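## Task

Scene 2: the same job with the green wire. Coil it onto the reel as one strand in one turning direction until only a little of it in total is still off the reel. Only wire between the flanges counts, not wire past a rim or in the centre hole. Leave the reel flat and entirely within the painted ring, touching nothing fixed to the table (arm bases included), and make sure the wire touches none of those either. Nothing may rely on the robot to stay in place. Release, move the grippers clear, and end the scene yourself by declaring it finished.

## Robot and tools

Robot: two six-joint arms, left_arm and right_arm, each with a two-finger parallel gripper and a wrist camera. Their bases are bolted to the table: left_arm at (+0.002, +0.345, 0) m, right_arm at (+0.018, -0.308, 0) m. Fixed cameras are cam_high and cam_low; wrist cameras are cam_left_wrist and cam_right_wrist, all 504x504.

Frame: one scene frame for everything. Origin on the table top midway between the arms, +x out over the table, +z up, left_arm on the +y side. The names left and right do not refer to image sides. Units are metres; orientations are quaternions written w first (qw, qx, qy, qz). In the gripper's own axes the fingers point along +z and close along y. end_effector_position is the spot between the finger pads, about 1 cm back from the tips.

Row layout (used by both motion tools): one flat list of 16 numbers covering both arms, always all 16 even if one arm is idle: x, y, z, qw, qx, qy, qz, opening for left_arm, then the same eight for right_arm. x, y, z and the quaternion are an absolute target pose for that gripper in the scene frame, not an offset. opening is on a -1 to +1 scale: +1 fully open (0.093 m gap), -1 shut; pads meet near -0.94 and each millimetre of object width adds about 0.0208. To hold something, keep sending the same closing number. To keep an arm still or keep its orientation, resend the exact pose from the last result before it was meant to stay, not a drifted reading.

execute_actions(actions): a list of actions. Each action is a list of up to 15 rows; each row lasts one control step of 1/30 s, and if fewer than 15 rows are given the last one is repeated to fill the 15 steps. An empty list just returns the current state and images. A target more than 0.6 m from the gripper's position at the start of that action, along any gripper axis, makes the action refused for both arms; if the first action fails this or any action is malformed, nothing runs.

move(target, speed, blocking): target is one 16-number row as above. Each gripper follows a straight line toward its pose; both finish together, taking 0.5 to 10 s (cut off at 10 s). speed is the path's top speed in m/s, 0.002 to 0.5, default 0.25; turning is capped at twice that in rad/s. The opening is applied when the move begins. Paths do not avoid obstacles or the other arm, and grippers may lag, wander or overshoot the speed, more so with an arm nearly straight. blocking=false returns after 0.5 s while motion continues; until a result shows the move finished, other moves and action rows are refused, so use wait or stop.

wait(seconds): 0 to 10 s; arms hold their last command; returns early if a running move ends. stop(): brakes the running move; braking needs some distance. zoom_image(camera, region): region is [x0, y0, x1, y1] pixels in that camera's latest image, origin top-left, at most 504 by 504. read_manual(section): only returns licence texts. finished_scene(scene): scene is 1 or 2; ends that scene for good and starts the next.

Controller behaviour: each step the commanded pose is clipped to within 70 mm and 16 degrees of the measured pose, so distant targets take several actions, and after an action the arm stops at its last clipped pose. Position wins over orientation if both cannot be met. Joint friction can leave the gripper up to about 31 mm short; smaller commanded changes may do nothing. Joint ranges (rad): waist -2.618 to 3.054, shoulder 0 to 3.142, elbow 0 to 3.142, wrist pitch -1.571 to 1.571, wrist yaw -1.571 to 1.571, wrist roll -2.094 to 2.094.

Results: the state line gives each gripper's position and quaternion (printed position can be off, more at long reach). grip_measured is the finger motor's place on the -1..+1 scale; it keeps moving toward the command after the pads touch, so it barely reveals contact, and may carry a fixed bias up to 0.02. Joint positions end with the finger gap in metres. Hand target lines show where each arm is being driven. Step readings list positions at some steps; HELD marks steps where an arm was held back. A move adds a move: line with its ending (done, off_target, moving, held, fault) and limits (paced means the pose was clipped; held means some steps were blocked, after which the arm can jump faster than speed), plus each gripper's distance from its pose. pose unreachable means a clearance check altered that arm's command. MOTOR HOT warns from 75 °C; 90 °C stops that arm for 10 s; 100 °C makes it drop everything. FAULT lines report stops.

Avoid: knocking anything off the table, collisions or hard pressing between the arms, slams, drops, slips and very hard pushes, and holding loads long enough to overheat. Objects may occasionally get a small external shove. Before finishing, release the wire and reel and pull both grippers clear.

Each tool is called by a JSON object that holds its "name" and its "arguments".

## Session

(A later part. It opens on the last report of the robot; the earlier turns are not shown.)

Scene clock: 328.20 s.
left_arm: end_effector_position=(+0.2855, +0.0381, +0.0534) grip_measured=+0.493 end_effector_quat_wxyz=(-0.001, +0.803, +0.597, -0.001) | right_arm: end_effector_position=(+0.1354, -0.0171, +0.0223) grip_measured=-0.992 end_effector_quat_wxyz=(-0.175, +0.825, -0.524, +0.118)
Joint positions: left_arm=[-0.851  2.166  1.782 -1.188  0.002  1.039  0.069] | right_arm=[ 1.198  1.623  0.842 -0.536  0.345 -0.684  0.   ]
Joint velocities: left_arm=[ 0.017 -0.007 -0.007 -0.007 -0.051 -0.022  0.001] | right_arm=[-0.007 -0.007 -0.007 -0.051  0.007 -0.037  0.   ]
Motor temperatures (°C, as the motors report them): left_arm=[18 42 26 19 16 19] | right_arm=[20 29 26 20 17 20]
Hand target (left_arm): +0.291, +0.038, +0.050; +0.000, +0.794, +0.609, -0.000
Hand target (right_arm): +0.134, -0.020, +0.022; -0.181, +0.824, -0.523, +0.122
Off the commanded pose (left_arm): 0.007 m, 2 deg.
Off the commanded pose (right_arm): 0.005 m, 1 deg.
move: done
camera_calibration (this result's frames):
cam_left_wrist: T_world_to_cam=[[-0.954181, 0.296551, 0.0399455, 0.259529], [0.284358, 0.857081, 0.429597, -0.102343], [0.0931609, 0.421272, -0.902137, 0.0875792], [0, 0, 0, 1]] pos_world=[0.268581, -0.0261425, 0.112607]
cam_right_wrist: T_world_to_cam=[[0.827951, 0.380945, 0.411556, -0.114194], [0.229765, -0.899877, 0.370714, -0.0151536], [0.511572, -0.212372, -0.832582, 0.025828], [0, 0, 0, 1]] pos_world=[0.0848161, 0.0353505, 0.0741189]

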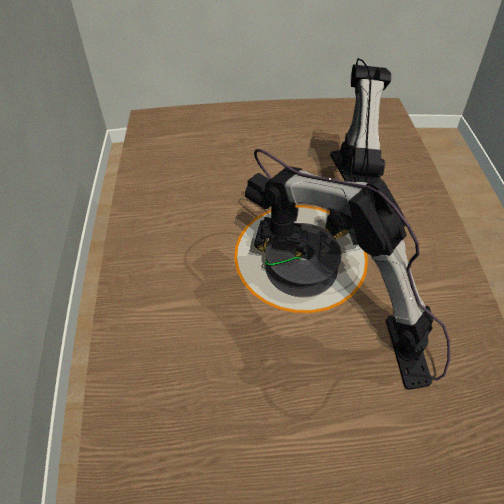

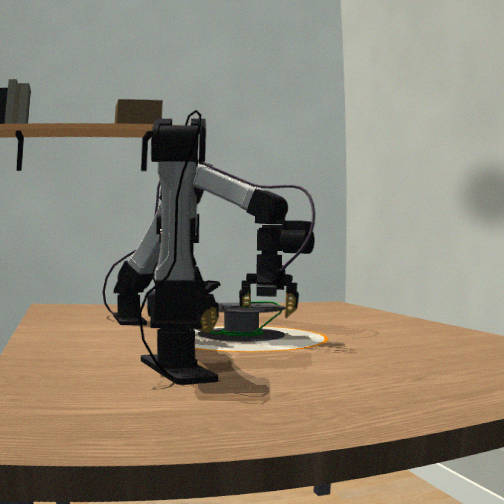

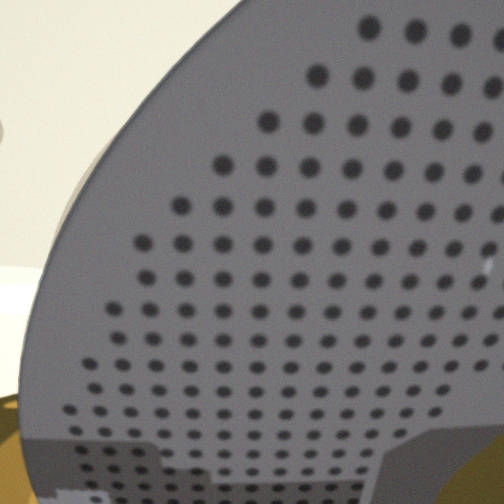

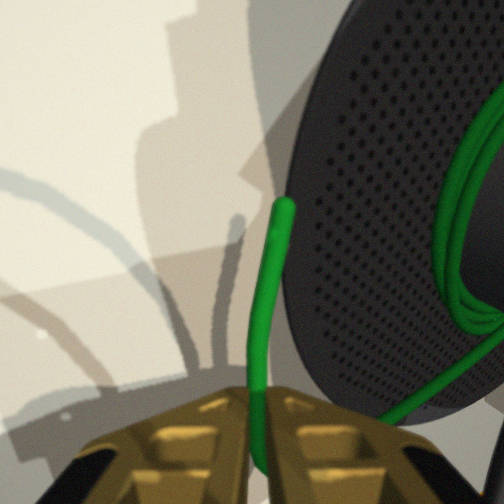

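{"name": "move", "arguments": {"target": [0.289,0.052,0.050,0,0.6088,0.7934,0,0.25, 0.138,-0.014,0.026,0.2802,-0.7698,0.539,-0.1962,-1], "speed": 0.1}}

Scene clock: 331.90 s.
left_arm: end_effector_position=(+0.2845, +0.0515, +0.0533) grip_measured=+0.493 end_effector_quat_wxyz=(-0.011, +0.637, +0.771, +0.001) | right_arm: end_effector_position=(+0.1414, -0.0256, +0.0232) grip_measured=-0.992 end_effector_quat_wxyz=(-0.252, +0.776, -0.538, +0.211)
Joint positions: left_arm=[-0.831  2.144  1.747 -1.196  0.001  0.577  0.069] | right_arm=[ 1.31   1.623  0.743 -0.423  0.622 -0.531  0.   ]
Joint velocities: left_arm=[ 0.027 -0.002 -0.012 -0.051 -0.037 -0.037 -0.   ] | right_arm=[ 0.002  0.012  0.007 -0.007 -0.022  0.007  0.   ]
Motor temperatures (°C, as the motors report them): left_arm=[18 42 26 19 16 19] | right_arm=[20 29 26 20 18 20]
Hand target (left_arm): +0.289, +0.052, +0.050; -0.001, +0.609, +0.793, -0.001
Hand target (right_arm): +0.139, -0.014, +0.026; -0.279, +0.770, -0.539, +0.199
Off the commanded pose (left_arm): 0.006 m, 4 deg.
Off the commanded pose (right_arm): 0.012 m, 4 deg.
move: off_target (left_arm, right_arm)
camera_calibration (this result's frames):
cam_left_wrist: T_world_to_cam=[[-0.982247, -0.1805, 0.0510863, 0.286578], [-0.139125, 0.883621, 0.447055, 0.00460956], [-0.125834, 0.432011, -0.893047, 0.143169], [0, 0, 0, 1]] pos_world=[0.300147, -0.0141964, 0.111155]
cam_right_wrist: T_world_to_cam=[[0.733031, 0.283742, 0.618188, -0.110155], [0.0586052, -0.931805, 0.358197, -0.000890773], [0.677666, -0.22634, -0.699671, -0.00523136], [0, 0, 0, 1]] pos_world=[0.0843445, 0.0292416, 0.0647554]

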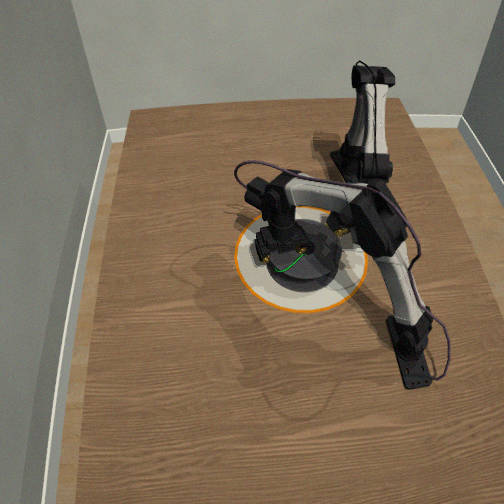

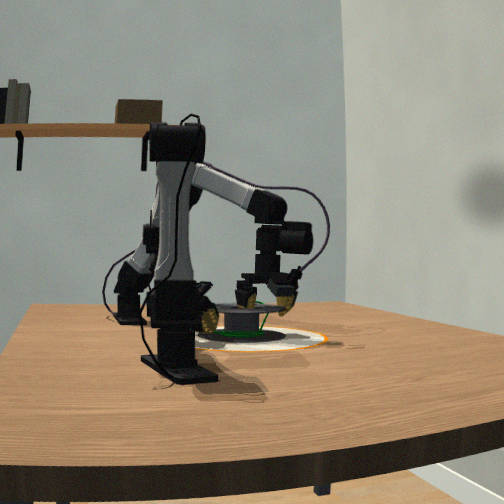

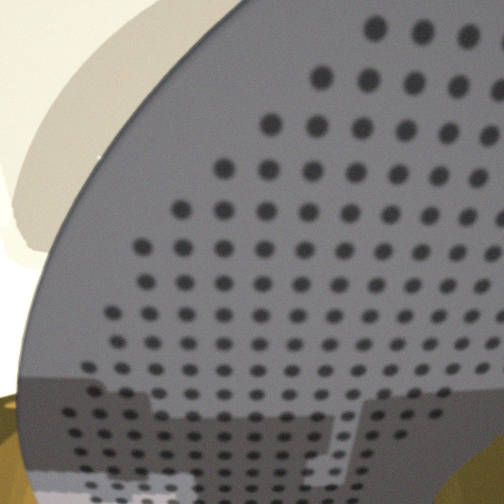

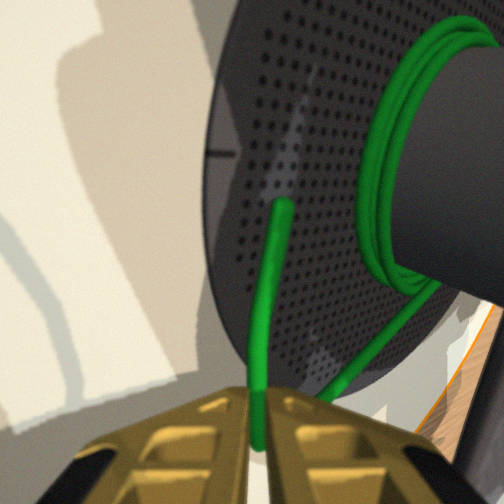

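{"name": "move", "arguments": {"target": [0.277,0.070,0.050,0,0.4226,0.9063,0,0.25, 0.150,-0.012,0.025,0.3462,-0.7424,0.5199,-0.2424,-1], "speed": 0.08}}

Scene clock: 336.63 s.
left_arm: end_effector_position=(+0.2623, +0.0839, +0.0531) grip_measured=+0.494 end_effector_quat_wxyz=(-0.048, +0.479, +0.876, +0.009) | right_arm: end_effector_position=(+0.1567, -0.0415, +0.0233) grip_measured=-0.992 end_effector_quat_wxyz=(-0.301, +0.746, -0.523, +0.279)
Joint positions: left_arm=[-0.81   2.064  1.617 -1.221  0.009  0.218  0.069] | right_arm=[ 1.335  1.623  0.635 -0.285  0.805 -0.537  0.   ]
Joint velocities: left_arm=[-0.002 -0.002  0.017  0.051  0.037  0.007  0.   ] | right_arm=[-0.017 -0.002 -0.012 -0.022 -0.007  0.037  0.   ]
Motor temperatures (°C, as the motors report them): left_arm=[18 42 26 19 16 19] | right_arm=[20 29 26 21 18 20]
Hand target (left_arm): +0.277, +0.071, +0.051; -0.006, +0.425, +0.905, -0.003
Hand target (right_arm): +0.149, -0.014, +0.027; -0.344, +0.742, -0.521, +0.245
Off the commanded pose (left_arm): 0.020 m, 9 deg.
Off the commanded pose (right_arm): 0.030 m, 7 deg.
move: off_target (left_arm, right_arm)
camera_calibration (this result's frames):
cam_left_wrist: T_world_to_cam=[[-0.841983, -0.535192, 0.0680787, 0.262748], [-0.431024, 0.743197, 0.511739, 0.0579668], [-0.324474, 0.401532, -0.85644, 0.178881], [0, 0, 0, 1]] pos_world=[0.304257, 0.0257136, 0.10565]
cam_right_wrist: T_world_to_cam=[[0.617005, 0.260729, 0.742513, -0.102594], [-0.0256751, -0.93635, 0.350129, -0.00341746], [0.78654, -0.235095, -0.571038, -0.0395137], [0, 0, 0, 1]] pos_world=[0.0942925, 0.0142598, 0.0548102]

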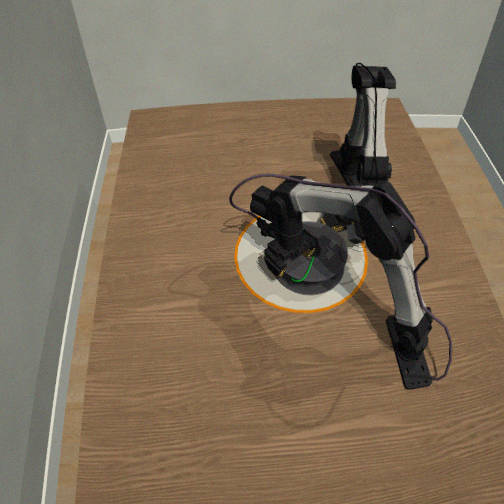

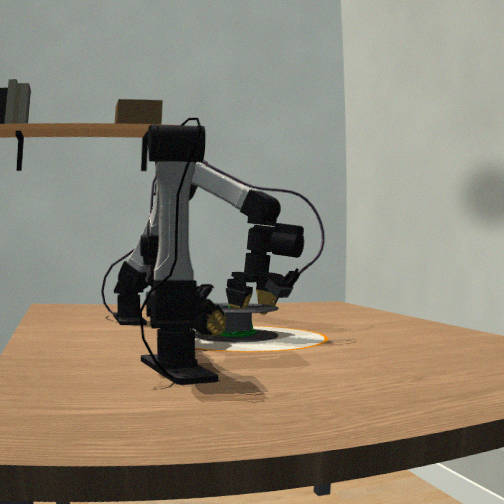

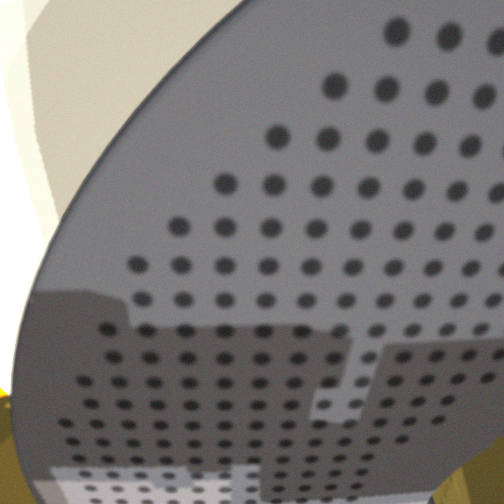

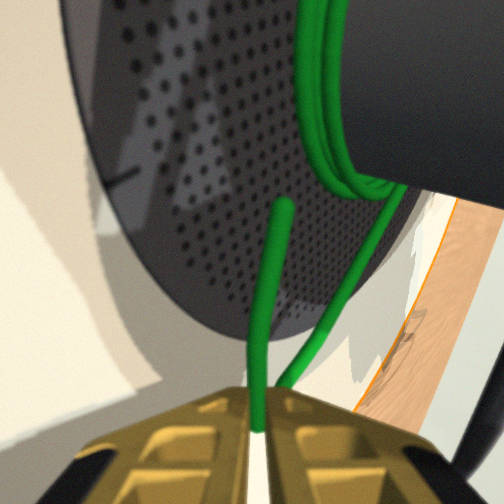

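{"name": "move", "arguments": {"target": [0.280,0.060,0.050,0,0.4772,0.8788,0,0.25, 0.138,-0.030,0.025,0.3462,-0.7424,0.5199,-0.2424,-1], "speed": 0.08}}

Scene clock: 340.50 s.
left_arm: end_effector_position=(+0.2656, +0.0731, +0.0536) grip_measured=+0.494 end_effector_quat_wxyz=(-0.029, +0.488, +0.872, +0.002) | right_arm: end_effector_position=(+0.1421, -0.0322, +0.0217) grip_measured=-0.992 end_effector_quat_wxyz=(-0.332, +0.746, -0.519, +0.255)
Joint positions: left_arm=[-0.823  2.063  1.621 -1.185  0.012  0.226  0.069] | right_arm=[ 1.389  1.614  0.599 -0.207  0.807 -0.513  0.   ]
Joint velocities: left_arm=[ 0.002 -0.007 -0.007 -0.066 -0.051  0.037  0.   ] | right_arm=[-0.007 -0.002 -0.007  0.022  0.095  0.051  0.   ]
Motor temperatures (°C, as the motors report them): left_arm=[18 42 26 19 16 19] | right_arm=[20 29 26 22 18 20]
Hand target (left_arm): +0.279, +0.060, +0.051; -0.000, +0.478, +0.879, -0.001
Hand target (right_arm): +0.138, -0.030, +0.025; -0.347, +0.742, -0.519, +0.244
Off the commanded pose (left_arm): 0.020 m, 4 deg.
Off the commanded pose (right_arm): 0.006 m, 2 deg.
move: off_target (left_arm)
camera_calibration (this result's frames):
cam_left_wrist: T_world_to_cam=[[-0.854219, -0.5162, 0.0620252, 0.26188], [-0.429038, 0.76726, 0.476695, 0.066762], [-0.293659, 0.380591, -0.876878, 0.179183], [0, 0, 0, 1]] pos_world=[0.304965, 0.0157632, 0.109053]
cam_right_wrist: T_world_to_cam=[[0.608643, 0.232711, 0.758551, -0.0948978], [0.0110543, -0.958417, 0.285157, 0.000994161], [0.793368, -0.165174, -0.585906, -0.0252212], [0, 0, 0, 1]] pos_world=[0.0777576, 0.0188707, 0.0569241]

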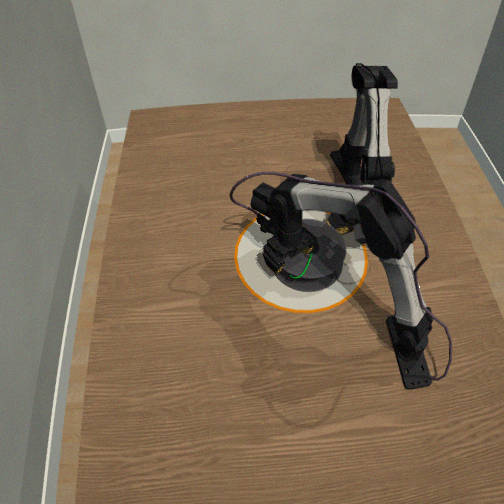

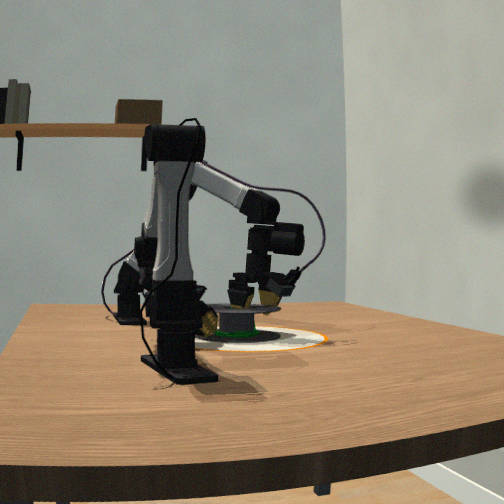

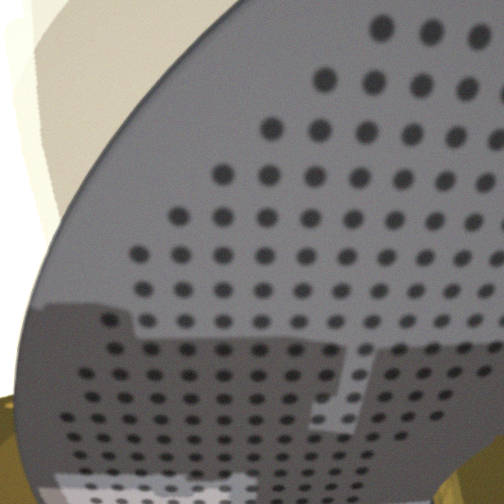

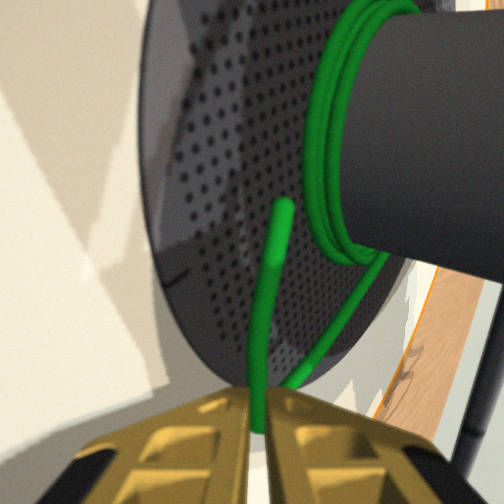

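{"name": "move", "arguments": {"target": [0.277,0.050,0.050,0,0.284,0.9588,0,0.25, 0.138,-0.030,0.025,0.3462,-0.7424,0.5199,-0.2424,-1], "speed": 0.08}}

Scene clock: 345.27 s.
left_arm: end_effector_position=(+0.2518, +0.0660, +0.0576) grip_measured=+0.494 end_effector_quat_wxyz=(-0.047, +0.328, +0.944, +0.002) | right_arm: end_effector_position=(+0.1445, -0.0414, +0.0203) grip_measured=-0.992 end_effector_quat_wxyz=(-0.323, +0.745, -0.517, +0.271)
Joint positions: left_arm=[-0.849  2.071  1.647 -1.232  0.04  -0.152  0.069] | right_arm=[ 1.389  1.614  0.591 -0.238  0.828 -0.501  0.   ]
Joint velocities: left_arm=[-0.002  0.002 -0.002 -0.022  0.007 -0.051 -0.   ] | right_arm=[-0.012  0.002  0.002  0.022 -0.022  0.037  0.   ]
Motor temperatures (°C, as the motors report them): left_arm=[18 42 27 19 16 19] | right_arm=[20 29 26 22 18 20]
Hand target (left_arm): +0.275, +0.051, +0.052; -0.002, +0.285, +0.959, -0.002
Hand target (right_arm): +0.138, -0.030, +0.025; -0.346, +0.742, -0.520, +0.243
Off the commanded pose (left_arm): 0.031 m, 8 deg.
Off the commanded pose (right_arm): 0.014 m, 4 deg.
move: off_target (left_arm, right_arm)
camera_calibration (this result's frames):
cam_left_wrist: T_world_to_cam=[[-0.621882, -0.780407, 0.0650192, 0.204957], [-0.651594, 0.56171, 0.509811, 0.132055], [-0.434382, 0.274676, -0.857826, 0.222718], [0, 0, 0, 1]] pos_world=[0.31025, 0.0245975, 0.110404]
cam_right_wrist: T_world_to_cam=[[0.599297, 0.246748, 0.76155, -0.09126], [-0.0080262, -0.949411, 0.313933, -0.00494634], [0.800486, -0.194251, -0.566999, -0.0320328], [0, 0, 0, 1]] pos_world=[0.080294, 0.0115997, 0.0528893]

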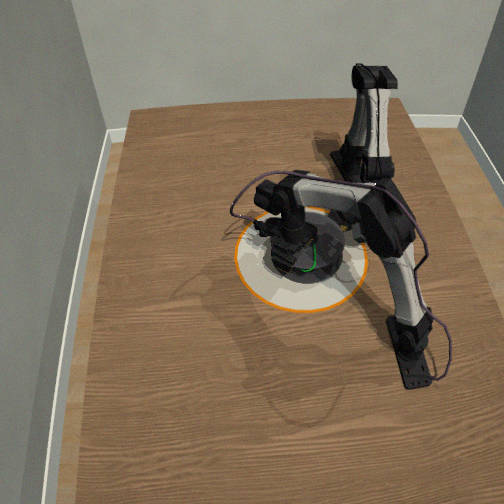

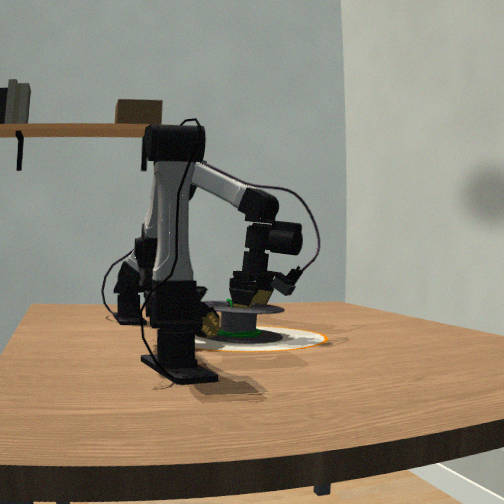

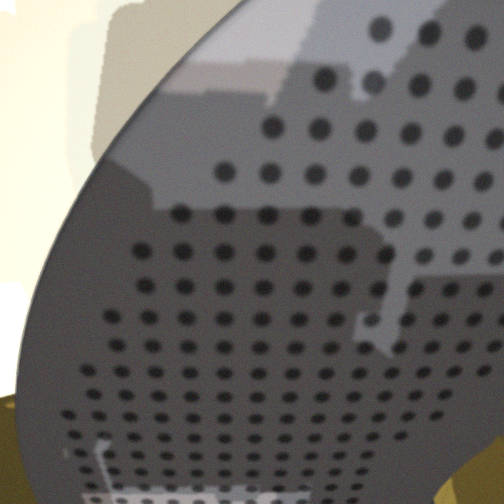

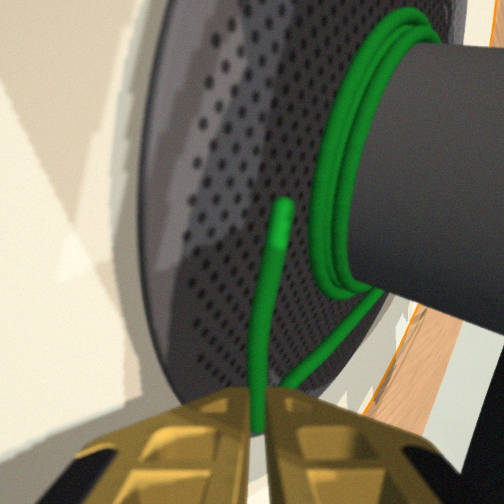

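{"name": "move", "arguments": {"target": [0.247,0.056,0.050,0,0.1305,0.9914,0,0.25, 0.140,-0.032,0.025,0.3462,-0.7424,0.5199,-0.2424,-1], "speed": 0.08}}

Scene clock: 349.63 s.
left_arm: end_effector_position=(+0.2304, +0.0669, +0.0577) grip_measured=+0.494 end_effector_quat_wxyz=(-0.050, +0.212, +0.976, +0.005) | right_arm: end_effector_position=(+0.1452, -0.0563, +0.0162) grip_measured=-0.992 end_effector_quat_wxyz=(-0.306, +0.752, -0.509, +0.287)
Joint positions: left_arm=[-0.886  2.015  1.563 -1.205  0.053 -0.428  0.069] | right_arm=[ 1.389  1.602  0.564 -0.272  0.835 -0.505  0.   ]
Joint velocities: left_arm=[ 0.002 -0.002  0.007  0.037 -0.037 -0.066 -0.   ] | right_arm=[ 0.012 -0.012 -0.022 -0.095 -0.007 -0.022  0.   ]
Motor temperatures (°C, as the motors report them): left_arm=[18 42 27 19 16 19] | right_arm=[20 30 25 22 18 20]
Hand target (left_arm): +0.246, +0.057, +0.051; -0.008, +0.135, +0.991, -0.003
Hand target (right_arm): +0.140, -0.033, +0.027; -0.345, +0.742, -0.520, +0.244
Off the commanded pose (left_arm): 0.021 m, 11 deg.
Off the commanded pose (right_arm): 0.026 m, 7 deg.
move: off_target (left_arm, right_arm)
camera_calibration (this result's frames):
cam_left_wrist: T_world_to_cam=[[-0.418317, -0.906891, 0.0506007, 0.154691], [-0.765123, 0.381851, 0.518438, 0.155195], [-0.489488, 0.178155, -0.853617, 0.232129], [0, 0, 0, 1]] pos_world=[0.297078, 0.0396715, 0.109863]
cam_right_wrist: T_world_to_cam=[[0.593787, 0.285496, 0.752269, -0.0817247], [-0.0102974, -0.932162, 0.361896, -0.0172545], [0.804557, -0.222635, -0.550565, -0.0402953], [0, 0, 0, 1]] pos_world=[0.0807692, -0.00172299, 0.0455381]

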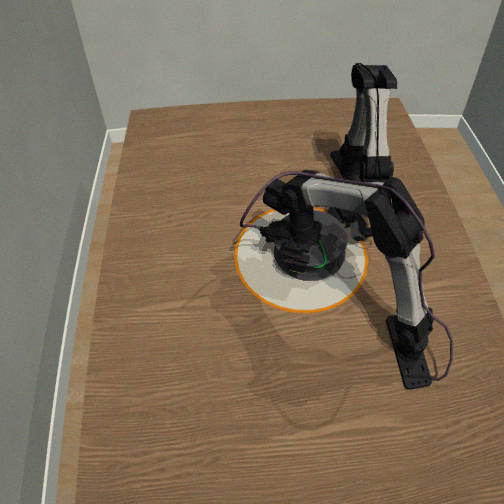

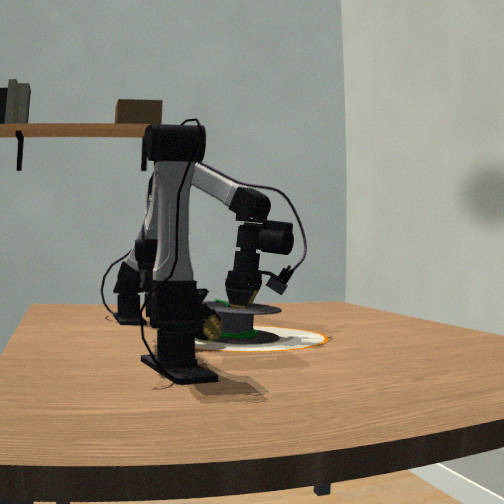

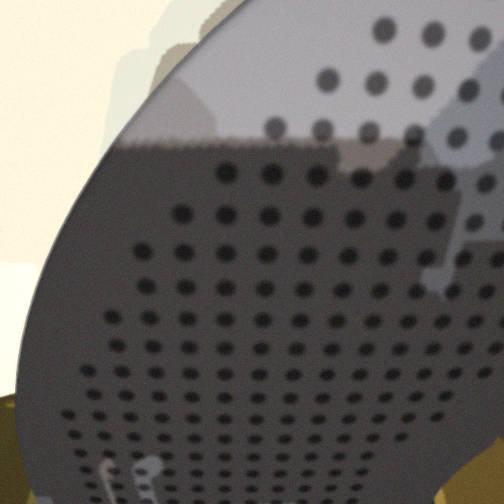

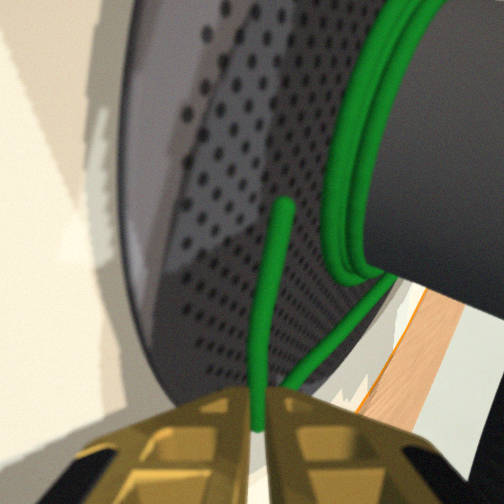

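{"name": "move", "arguments": {"target": [0.238,0.064,0.050,0,0.2079,0.9781,0,0.25, 0.143,-0.048,0.028,0.4402,-0.6909,0.4838,-0.3082,-1], "speed": 0.06}}

Scene clock: 355.07 s.
left_arm: end_effector_position=(+0.2281, +0.0648, +0.0542) grip_measured=+0.494 end_effector_quat_wxyz=(-0.032, +0.216, +0.976, -0.009) | right_arm: end_effector_position=(+0.1436, -0.0515, +0.0208) grip_measured=-0.992 end_effector_quat_wxyz=(-0.414, +0.707, -0.484, +0.308)
Joint positions: left_arm=[-0.894  1.977  1.497 -1.132  0.053 -0.429  0.069] | right_arm=[ 1.471  1.638  0.41   0.106  1.025 -0.551  0.   ]
Joint velocities: left_arm=[-0.022  0.002  0.007 -0.007 -0.007  0.037  0.   ] | right_arm=[ 0.012  0.012 -0.027  0.037  0.007 -0.037  0.   ]
Motor temperatures (°C, as the motors report them): left_arm=[18 42 27 20 16 20] | right_arm=[20 30 25 22 18 20]
Hand target (left_arm): +0.238, +0.064, +0.050; -0.001, +0.208, +0.978, -0.000
Hand target (right_arm): +0.144, -0.047, +0.028; -0.439, +0.690, -0.484, +0.311
Off the commanded pose (left_arm): 0.011 m, 4 deg.
Off the commanded pose (right_arm): 0.008 m, 4 deg.
move: off_target (left_arm, right_arm)
camera_calibration (this result's frames):
cam_left_wrist: T_world_to_cam=[[-0.426971, -0.901623, 0.0690832, 0.152709], [-0.776782, 0.404816, 0.482426, 0.159242], [-0.462932, 0.152319, -0.873208, 0.225091], [0, 0, 0, 1]] pos_world=[0.2931, 0.0389364, 0.10918]
cam_right_wrist: T_world_to_cam=[[0.434033, 0.179648, 0.882803, -0.0708642], [-0.0225596, -0.977441, 0.209998, -0.0118403], [0.900614, -0.111062, -0.420189, -0.0461644], [0, 0, 0, 1]] pos_world=[0.0720667, -0.00396966, 0.0456478]

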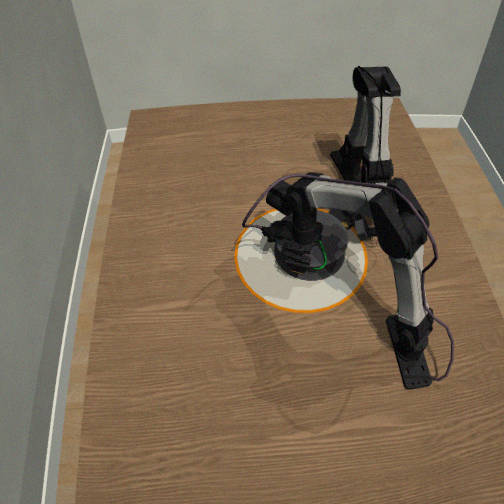

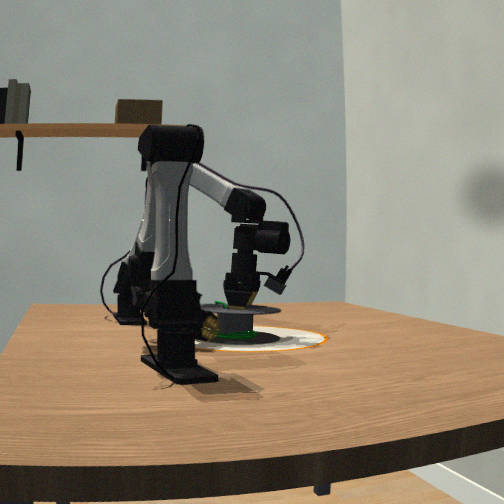

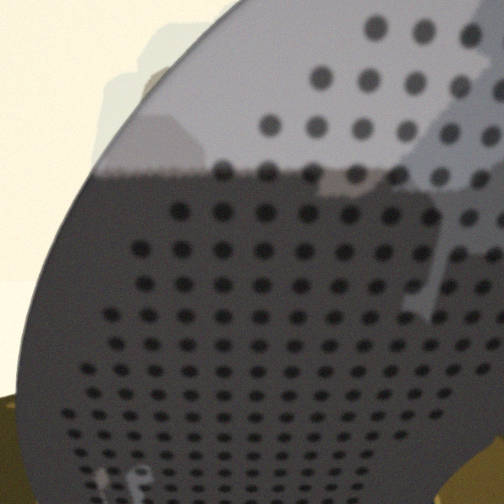

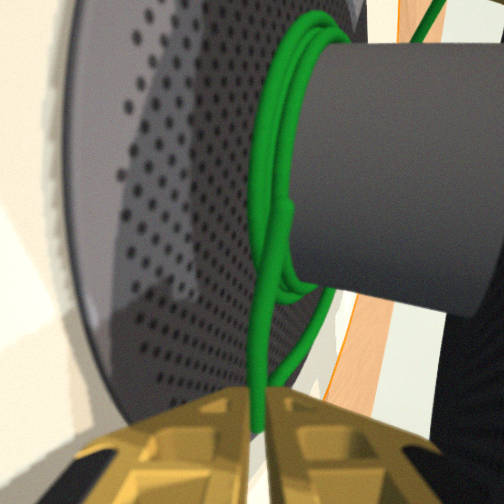

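{"name": "move", "arguments": {"target": [0.243,0.080,0.050,0,0.0872,0.9962,0,0.25, 0.158,-0.014,0.029,0.4402,-0.6909,0.4838,-0.3082,-1], "speed": 0.06}}

Scene clock: 358.07 s.
left_arm: end_effector_position=(+0.2288, +0.0778, +0.0538) grip_measured=+0.494 end_effector_quat_wxyz=(-0.032, +0.142, +0.989, -0.004) | right_arm: end_effector_position=(+0.1571, -0.0419, +0.0163) grip_measured=-0.992 end_effector_quat_wxyz=(-0.399, +0.714, -0.467, +0.337)
Joint positions: left_arm=[-0.871  1.944  1.449 -1.119  0.048 -0.558  0.069] | right_arm=[ 1.42   1.719  0.449  0.179  1.033 -0.666  0.   ]
Joint velocities: left_arm=[-0.002 -0.002 -0.027  0.125 -0.007 -0.022  0.001] | right_arm=[ 0.002 -0.007  0.007  0.007  0.007 -0.066  0.   ]
Motor temperatures (°C, as the motors report them): left_arm=[18 42 26 20 16 20] | right_arm=[20 29 25 23 18 20]
Hand target (left_arm): +0.243, +0.080, +0.050; -0.002, +0.088, +0.996, -0.001
Hand target (right_arm): +0.157, -0.016, +0.030; -0.439, +0.691, -0.485, +0.308
Off the commanded pose (left_arm): 0.015 m, 7 deg.
Off the commanded pose (right_arm): 0.031 m, 7 deg.
move: off_target (left_arm, right_arm)
camera_calibration (this result's frames):
cam_left_wrist: T_world_to_cam=[[-0.286237, -0.95656, 0.0553207, 0.137564], [-0.829437, 0.276275, 0.485497, 0.176576], [-0.479691, 0.0930822, -0.872486, 0.231409], [0, 0, 0, 1]] pos_world=[0.296839, 0.0612651, 0.108564]
cam_right_wrist: T_world_to_cam=[[0.401588, 0.236362, 0.884794, -0.0670021], [-0.0339672, -0.961613, 0.2723, 0.000172904], [0.91519, -0.139406, -0.378143, -0.063318], [0, 0, 0, 1]] pos_world=[0.0848611, 0.0071761, 0.0352927]

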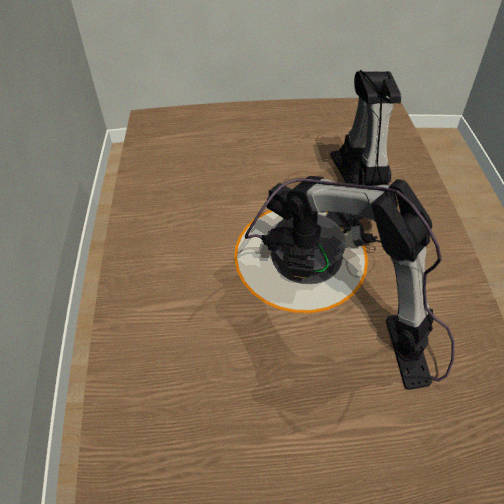

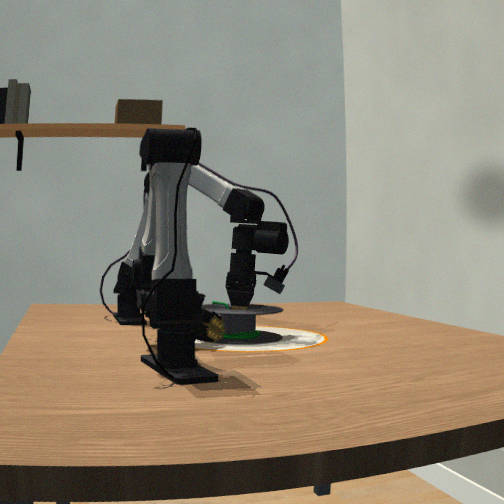

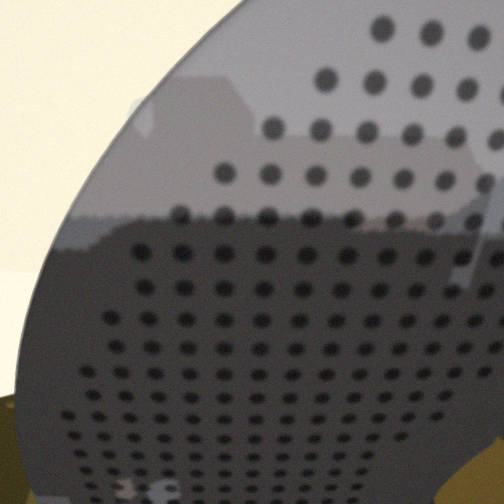

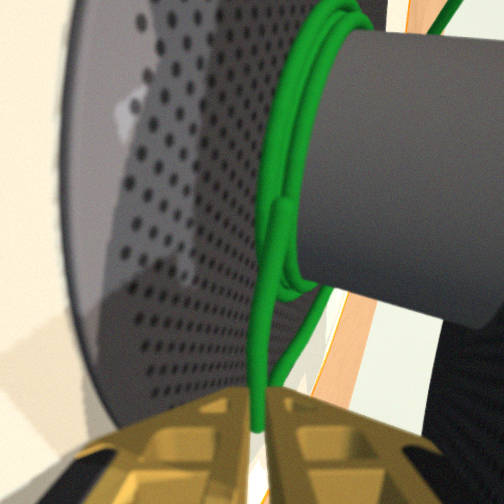

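{"name": "move", "arguments": {"target": [0.236,0.078,0.050,0,0.1305,0.9914,0,0.25, 0.140,-0.030,0.029,0.4402,-0.6909,0.4838,-0.3082,-1], "speed": 0.06}}

{"name": "move", "arguments": {"target": [0.236,0.078,0.050,0,0.1305,0.9914,0,0.25, 0.137,-0.012,0.029,0.4402,-0.6909,0.4838,-0.3082,-1], "speed": 0.06}}

Scene clock: 360.97 s.
left_arm: end_effector_position=(+0.2225, +0.0751, +0.0530) grip_measured=+0.494 end_effector_quat_wxyz=(-0.034, +0.155, +0.987, -0.009) | right_arm: end_effector_position=(+0.1463, -0.0414, +0.0170) grip_measured=-0.992 end_effector_quat_wxyz=(-0.416, +0.702, -0.478, +0.324)
Joint positions: left_arm=[-0.885  1.935  1.434 -1.11   0.057 -0.545  0.069] | right_arm=[ 1.469  1.719  0.449  0.146  1.057 -0.568  0.   ]
Joint velocities: left_arm=[ 0.007 -0.007  0.002 -0.066  0.037 -0.022 -0.001] | right_arm=[-0.002 -0.012  0.012  0.007  0.051  0.066  0.   ]
Motor temperatures (°C, as the motors report them): left_arm=[18 41 26 20 16 20] | right_arm=[20 29 26 23 18 20]
Hand target (left_arm): +0.236, +0.078, +0.050; -0.002, +0.131, +0.991, -0.000
Hand target (right_arm): +0.141, -0.030, +0.029; -0.441, +0.691, -0.483, +0.309
Off the commanded pose (left_arm): 0.014 m, 5 deg.
Off the commanded pose (right_arm): 0.018 m, 4 deg.
move: off_target (left_arm, right_arm)
camera_calibration (this result's frames):
cam_left_wrist: T_world_to_cam=[[-0.311296, -0.948043, 0.065649, 0.137577], [-0.81911, 0.302702, 0.487268, 0.16813], [-0.481823, 0.0979108, -0.870782, 0.227991], [0, 0, 0, 1]] pos_world=[0.290395, 0.0572125, 0.107575]
cam_right_wrist: T_world_to_cam=[[0.405918, 0.187296, 0.894512, -0.0662169], [-0.0386351, -0.974383, 0.221552, 0.00109781], [0.913093, -0.124491, -0.388283, -0.051992], [0, 0, 0, 1]] pos_world=[0.0743946, 0.00699927, 0.0388009]

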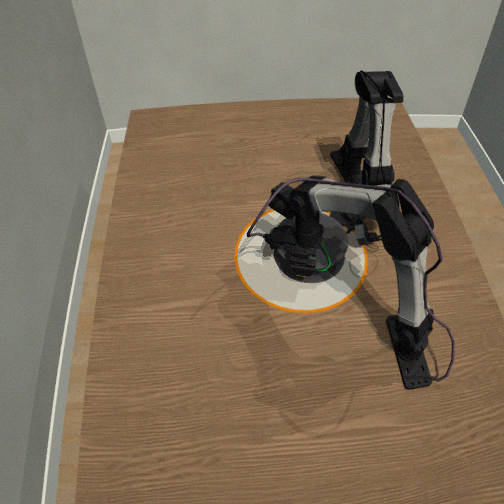

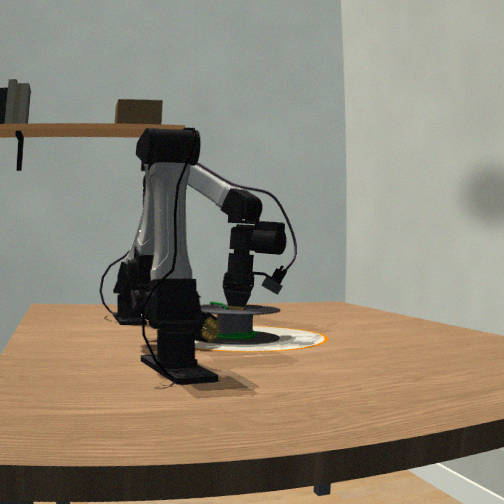

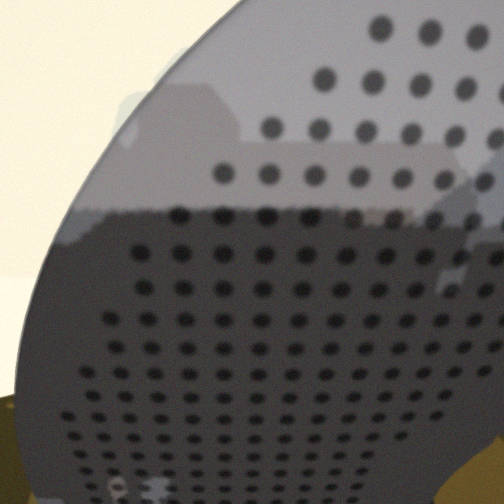

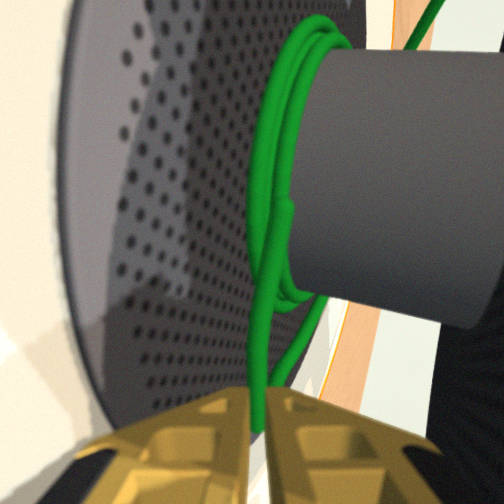

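Scene clock: 361.93 s.
left_arm: end_effector_position=(+0.2236, +0.0762, +0.0529) grip_measured=+0.494 end_effector_quat_wxyz=(-0.031, +0.166, +0.986, -0.005) | right_arm: end_effector_position=(+0.1439, -0.0358, +0.0172) grip_measured=-0.992 end_effector_quat_wxyz=(-0.407, +0.705, -0.477, +0.331)
Joint positions: left_arm=[-0.885  1.935  1.434 -1.11   0.048 -0.522  0.069] | right_arm=[ 1.478  1.741  0.499  0.071  1.061 -0.538  0.   ]
Joint velocities: left_arm=[-0.022 -0.007  0.002 -0.081 -0.066 -0.066 -0.   ] | right_arm=[ 0.007  0.002  0.007 -0.051 -0.007 -0.051  0.   ]
Motor temperatures (°C, as the motors report them): left_arm=[18 41 26 19 16 20] | right_arm=[20 29 26 23 18 20]
Hand target (left_arm): +0.236, +0.078, +0.050; -0.002, +0.131, +0.991, -0.001
Hand target (right_arm): +0.137, -0.013, +0.029; -0.440, +0.691, -0.484, +0.308
Off the commanded pose (left_arm): 0.013 m, 6 deg.
Off the commanded pose (right_arm): 0.027 m, 5 deg.
move: off_target (left_arm, right_arm)
camera_calibration (this result's frames):
cam_left_wrist: T_world_to_cam=[[-0.333642, -0.940853, 0.0589898, 0.143749], [-0.815165, 0.319368, 0.483228, 0.166805], [-0.473486, 0.113138, -0.873505, 0.225469], [0, 0, 0, 1]] pos_world=[0.290691, 0.056465, 0.107864]
cam_right_wrist: T_world_to_cam=[[0.407559, 0.204588, 0.889966, -0.066091], [-0.0445886, -0.968959, 0.243166, 0.0071351], [0.91209, -0.138787, -0.385785, -0.0494398], [0, 0, 0, 1]] pos_world=[0.0723476, 0.0135734, 0.0380106]

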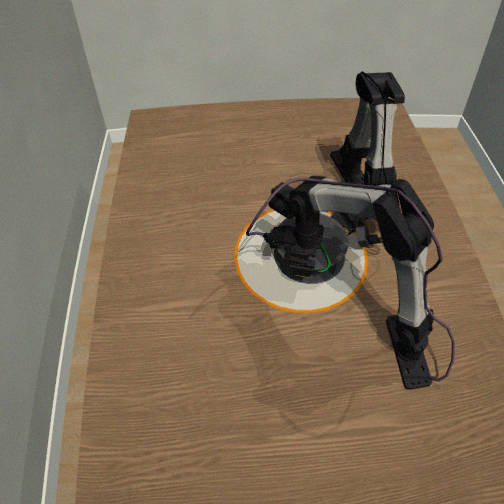

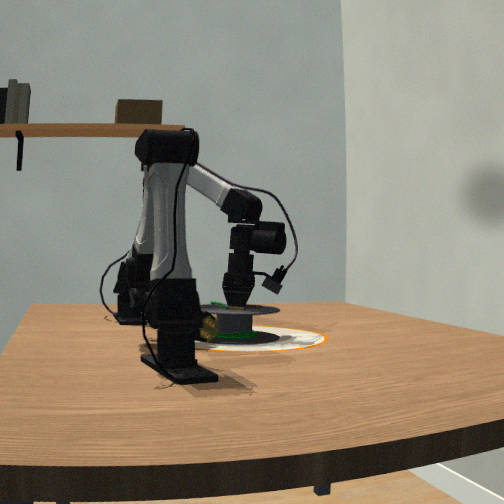

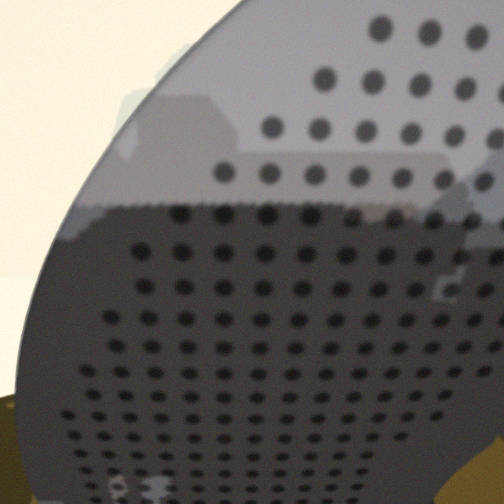

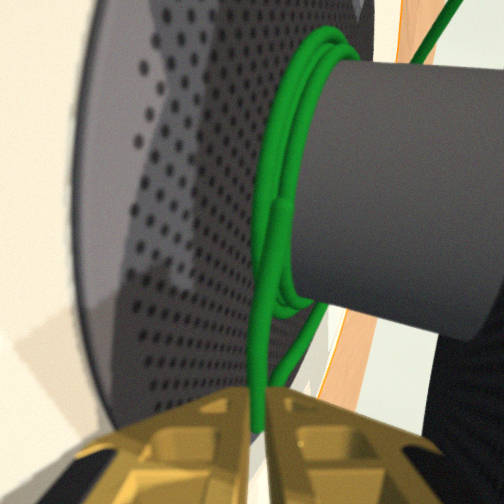

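{"name": "move", "arguments": {"target": [0.253,0.054,0.050,0,0.342,0.9397,0,0.25, 0.137,-0.014,0.031,0.4402,-0.6909,0.4838,-0.3082,-1], "speed": 0.06}}

Scene clock: 367.37 s.
left_arm: end_effector_position=(+0.2477, +0.0549, +0.0534) grip_measured=+0.493 end_effector_quat_wxyz=(-0.005, +0.330, +0.944, -0.010) | right_arm: end_effector_position=(+0.1379, -0.0264, +0.0189) grip_measured=-0.992 end_effector_quat_wxyz=(-0.416, +0.708, -0.476, +0.315)
Joint positions: left_arm=[-0.885  2.014  1.549 -1.103  0.023 -0.185  0.069] | right_arm=[ 1.493  1.741  0.513  0.082  1.047 -0.539  0.   ]
Joint velocities: left_arm=[-0.007  0.007 -0.012  0.022  0.051  0.022  0.   ] | right_arm=[ 0.012 -0.012  0.022 -0.051 -0.007 -0.037  0.   ]
Motor temperatures (°C, as the motors report them): left_arm=[18 41 27 19 16 19] | right_arm=[20 29 26 23 18 20]
Hand target (left_arm): +0.253, +0.053, +0.050; +0.000, +0.342, +0.940, -0.000
Hand target (right_arm): +0.137, -0.014, +0.031; -0.440, +0.691, -0.484, +0.309
Off the commanded pose (left_arm): 0.006 m, 2 deg.
Off the commanded pose (right_arm): 0.017 m, 4 deg.
move: off_target (right_arm)
camera_calibration (this result's frames):
cam_left_wrist: T_world_to_cam=[[-0.628772, -0.77527, 0.0600266, 0.195691], [-0.68387, 0.588079, 0.43184, 0.148462], [-0.370093, 0.230478, -0.899951, 0.209029], [0, 0, 0, 1]] pos_world=[0.301934, 0.016229, 0.112257]
cam_right_wrist: T_world_to_cam=[[0.416647, 0.191955, 0.888571, -0.0686354], [-0.0204585, -0.975225, 0.220267, 0.0124625], [0.908838, -0.109952, -0.402397, -0.0404148], [0, 0, 0, 1]] pos_world=[0.0655822, 0.0208849, 0.0419796]

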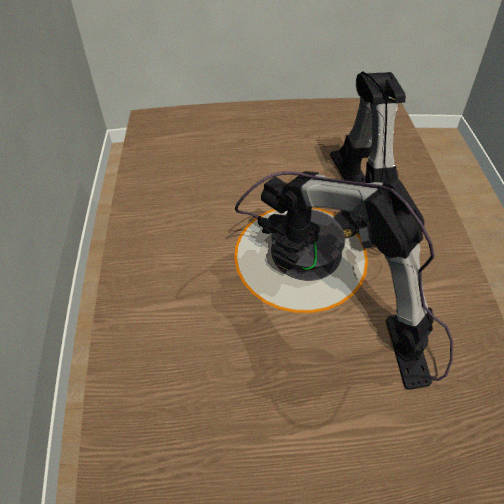

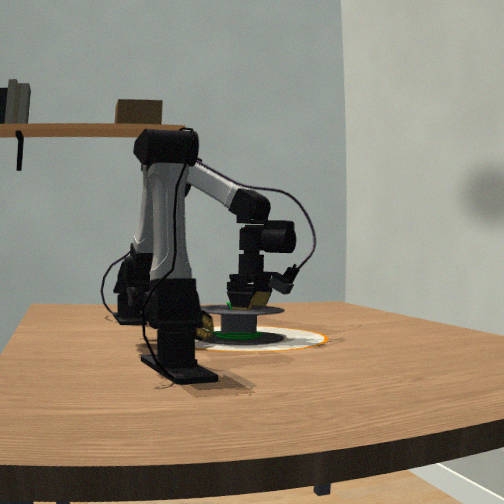

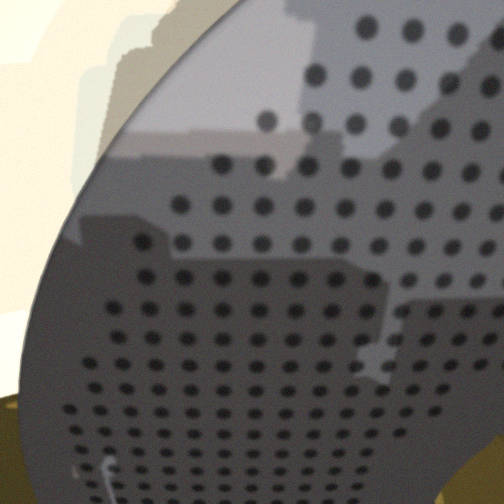

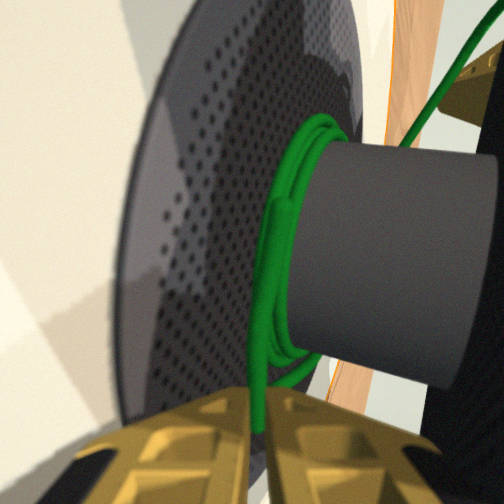

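{"name": "move", "arguments": {"target": [0.240,0.063,0.050,0,0.2079,0.9781,0,0.25, 0.141,-0.012,0.031,0.4402,-0.6909,0.4838,-0.3082,-1], "speed": 0.06}}

Scene clock: 370.27 s.
left_arm: end_effector_position=(+0.2362, +0.0664, +0.0531) grip_measured=+0.493 end_effector_quat_wxyz=(-0.021, +0.248, +0.969, -0.003) | right_arm: end_effector_position=(+0.1392, -0.0290, +0.0177) grip_measured=-0.992 end_effector_quat_wxyz=(-0.408, +0.712, -0.472, +0.321)
Joint positions: left_arm=[-0.885  1.984  1.504 -1.122  0.029 -0.357  0.069] | right_arm=[ 1.488  1.741  0.513  0.067  1.045 -0.546  0.   ]
Joint velocities: left_arm=[ 0.022  0.002  0.017 -0.051 -0.051 -0.037 -0.   ] | right_arm=[ 0.007 -0.002 -0.012 -0.007  0.022  0.037  0.   ]
Motor temperatures (°C, as the motors report them): left_arm=[18 41 27 19 16 19] | right_arm=[20 29 26 23 18 20]
Hand target (left_arm): +0.240, +0.063, +0.050; -0.002, +0.209, +0.978, -0.001
Hand target (right_arm): +0.141, -0.013, +0.031; -0.439, +0.691, -0.484, +0.309
Off the commanded pose (left_arm): 0.006 m, 5 deg.
Off the commanded pose (right_arm): 0.022 m, 5 deg.
move: off_target (left_arm, right_arm)
camera_calibration (this result's frames):
cam_left_wrist: T_world_to_cam=[[-0.485654, -0.872458, 0.0543838, 0.17034], [-0.760577, 0.452403, 0.465676, 0.159341], [-0.430886, 0.184795, -0.883283, 0.218449], [0, 0, 0, 1]] pos_world=[0.298044, 0.0361603, 0.109488]
cam_right_wrist: T_world_to_cam=[[0.415103, 0.210808, 0.885014, -0.0667841], [-0.0211773, -0.970281, 0.241052, 0.0100977], [0.909528, -0.118803, -0.398302, -0.0428058], [0, 0, 0, 1]] pos_world=[0.0668692, 0.0187908, 0.0396211]

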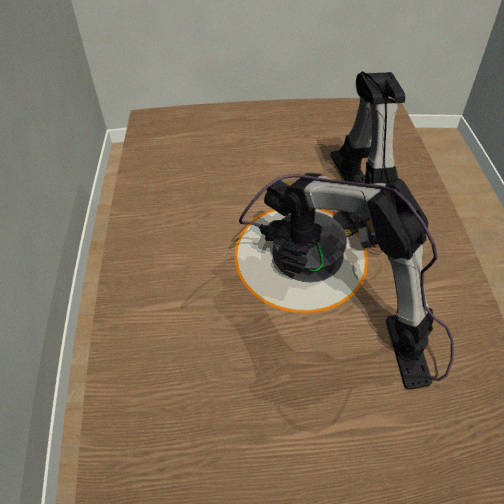

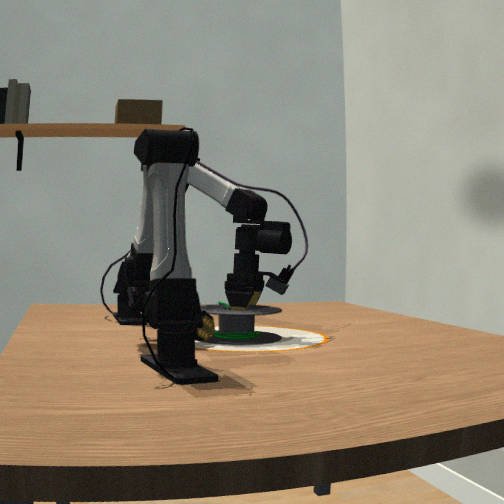

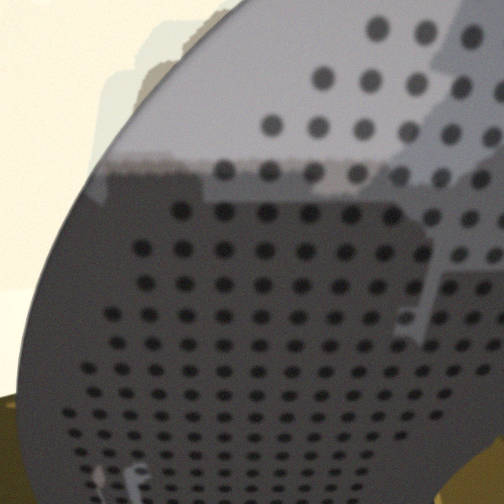

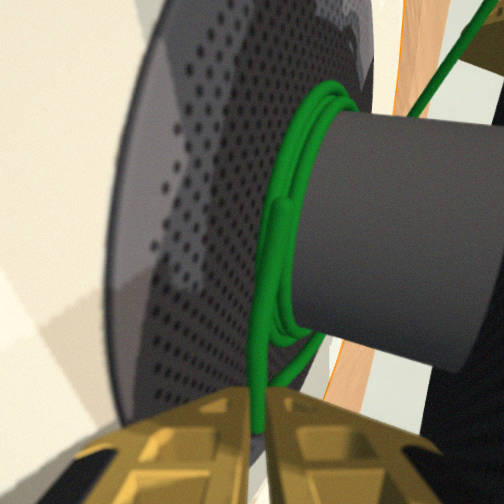

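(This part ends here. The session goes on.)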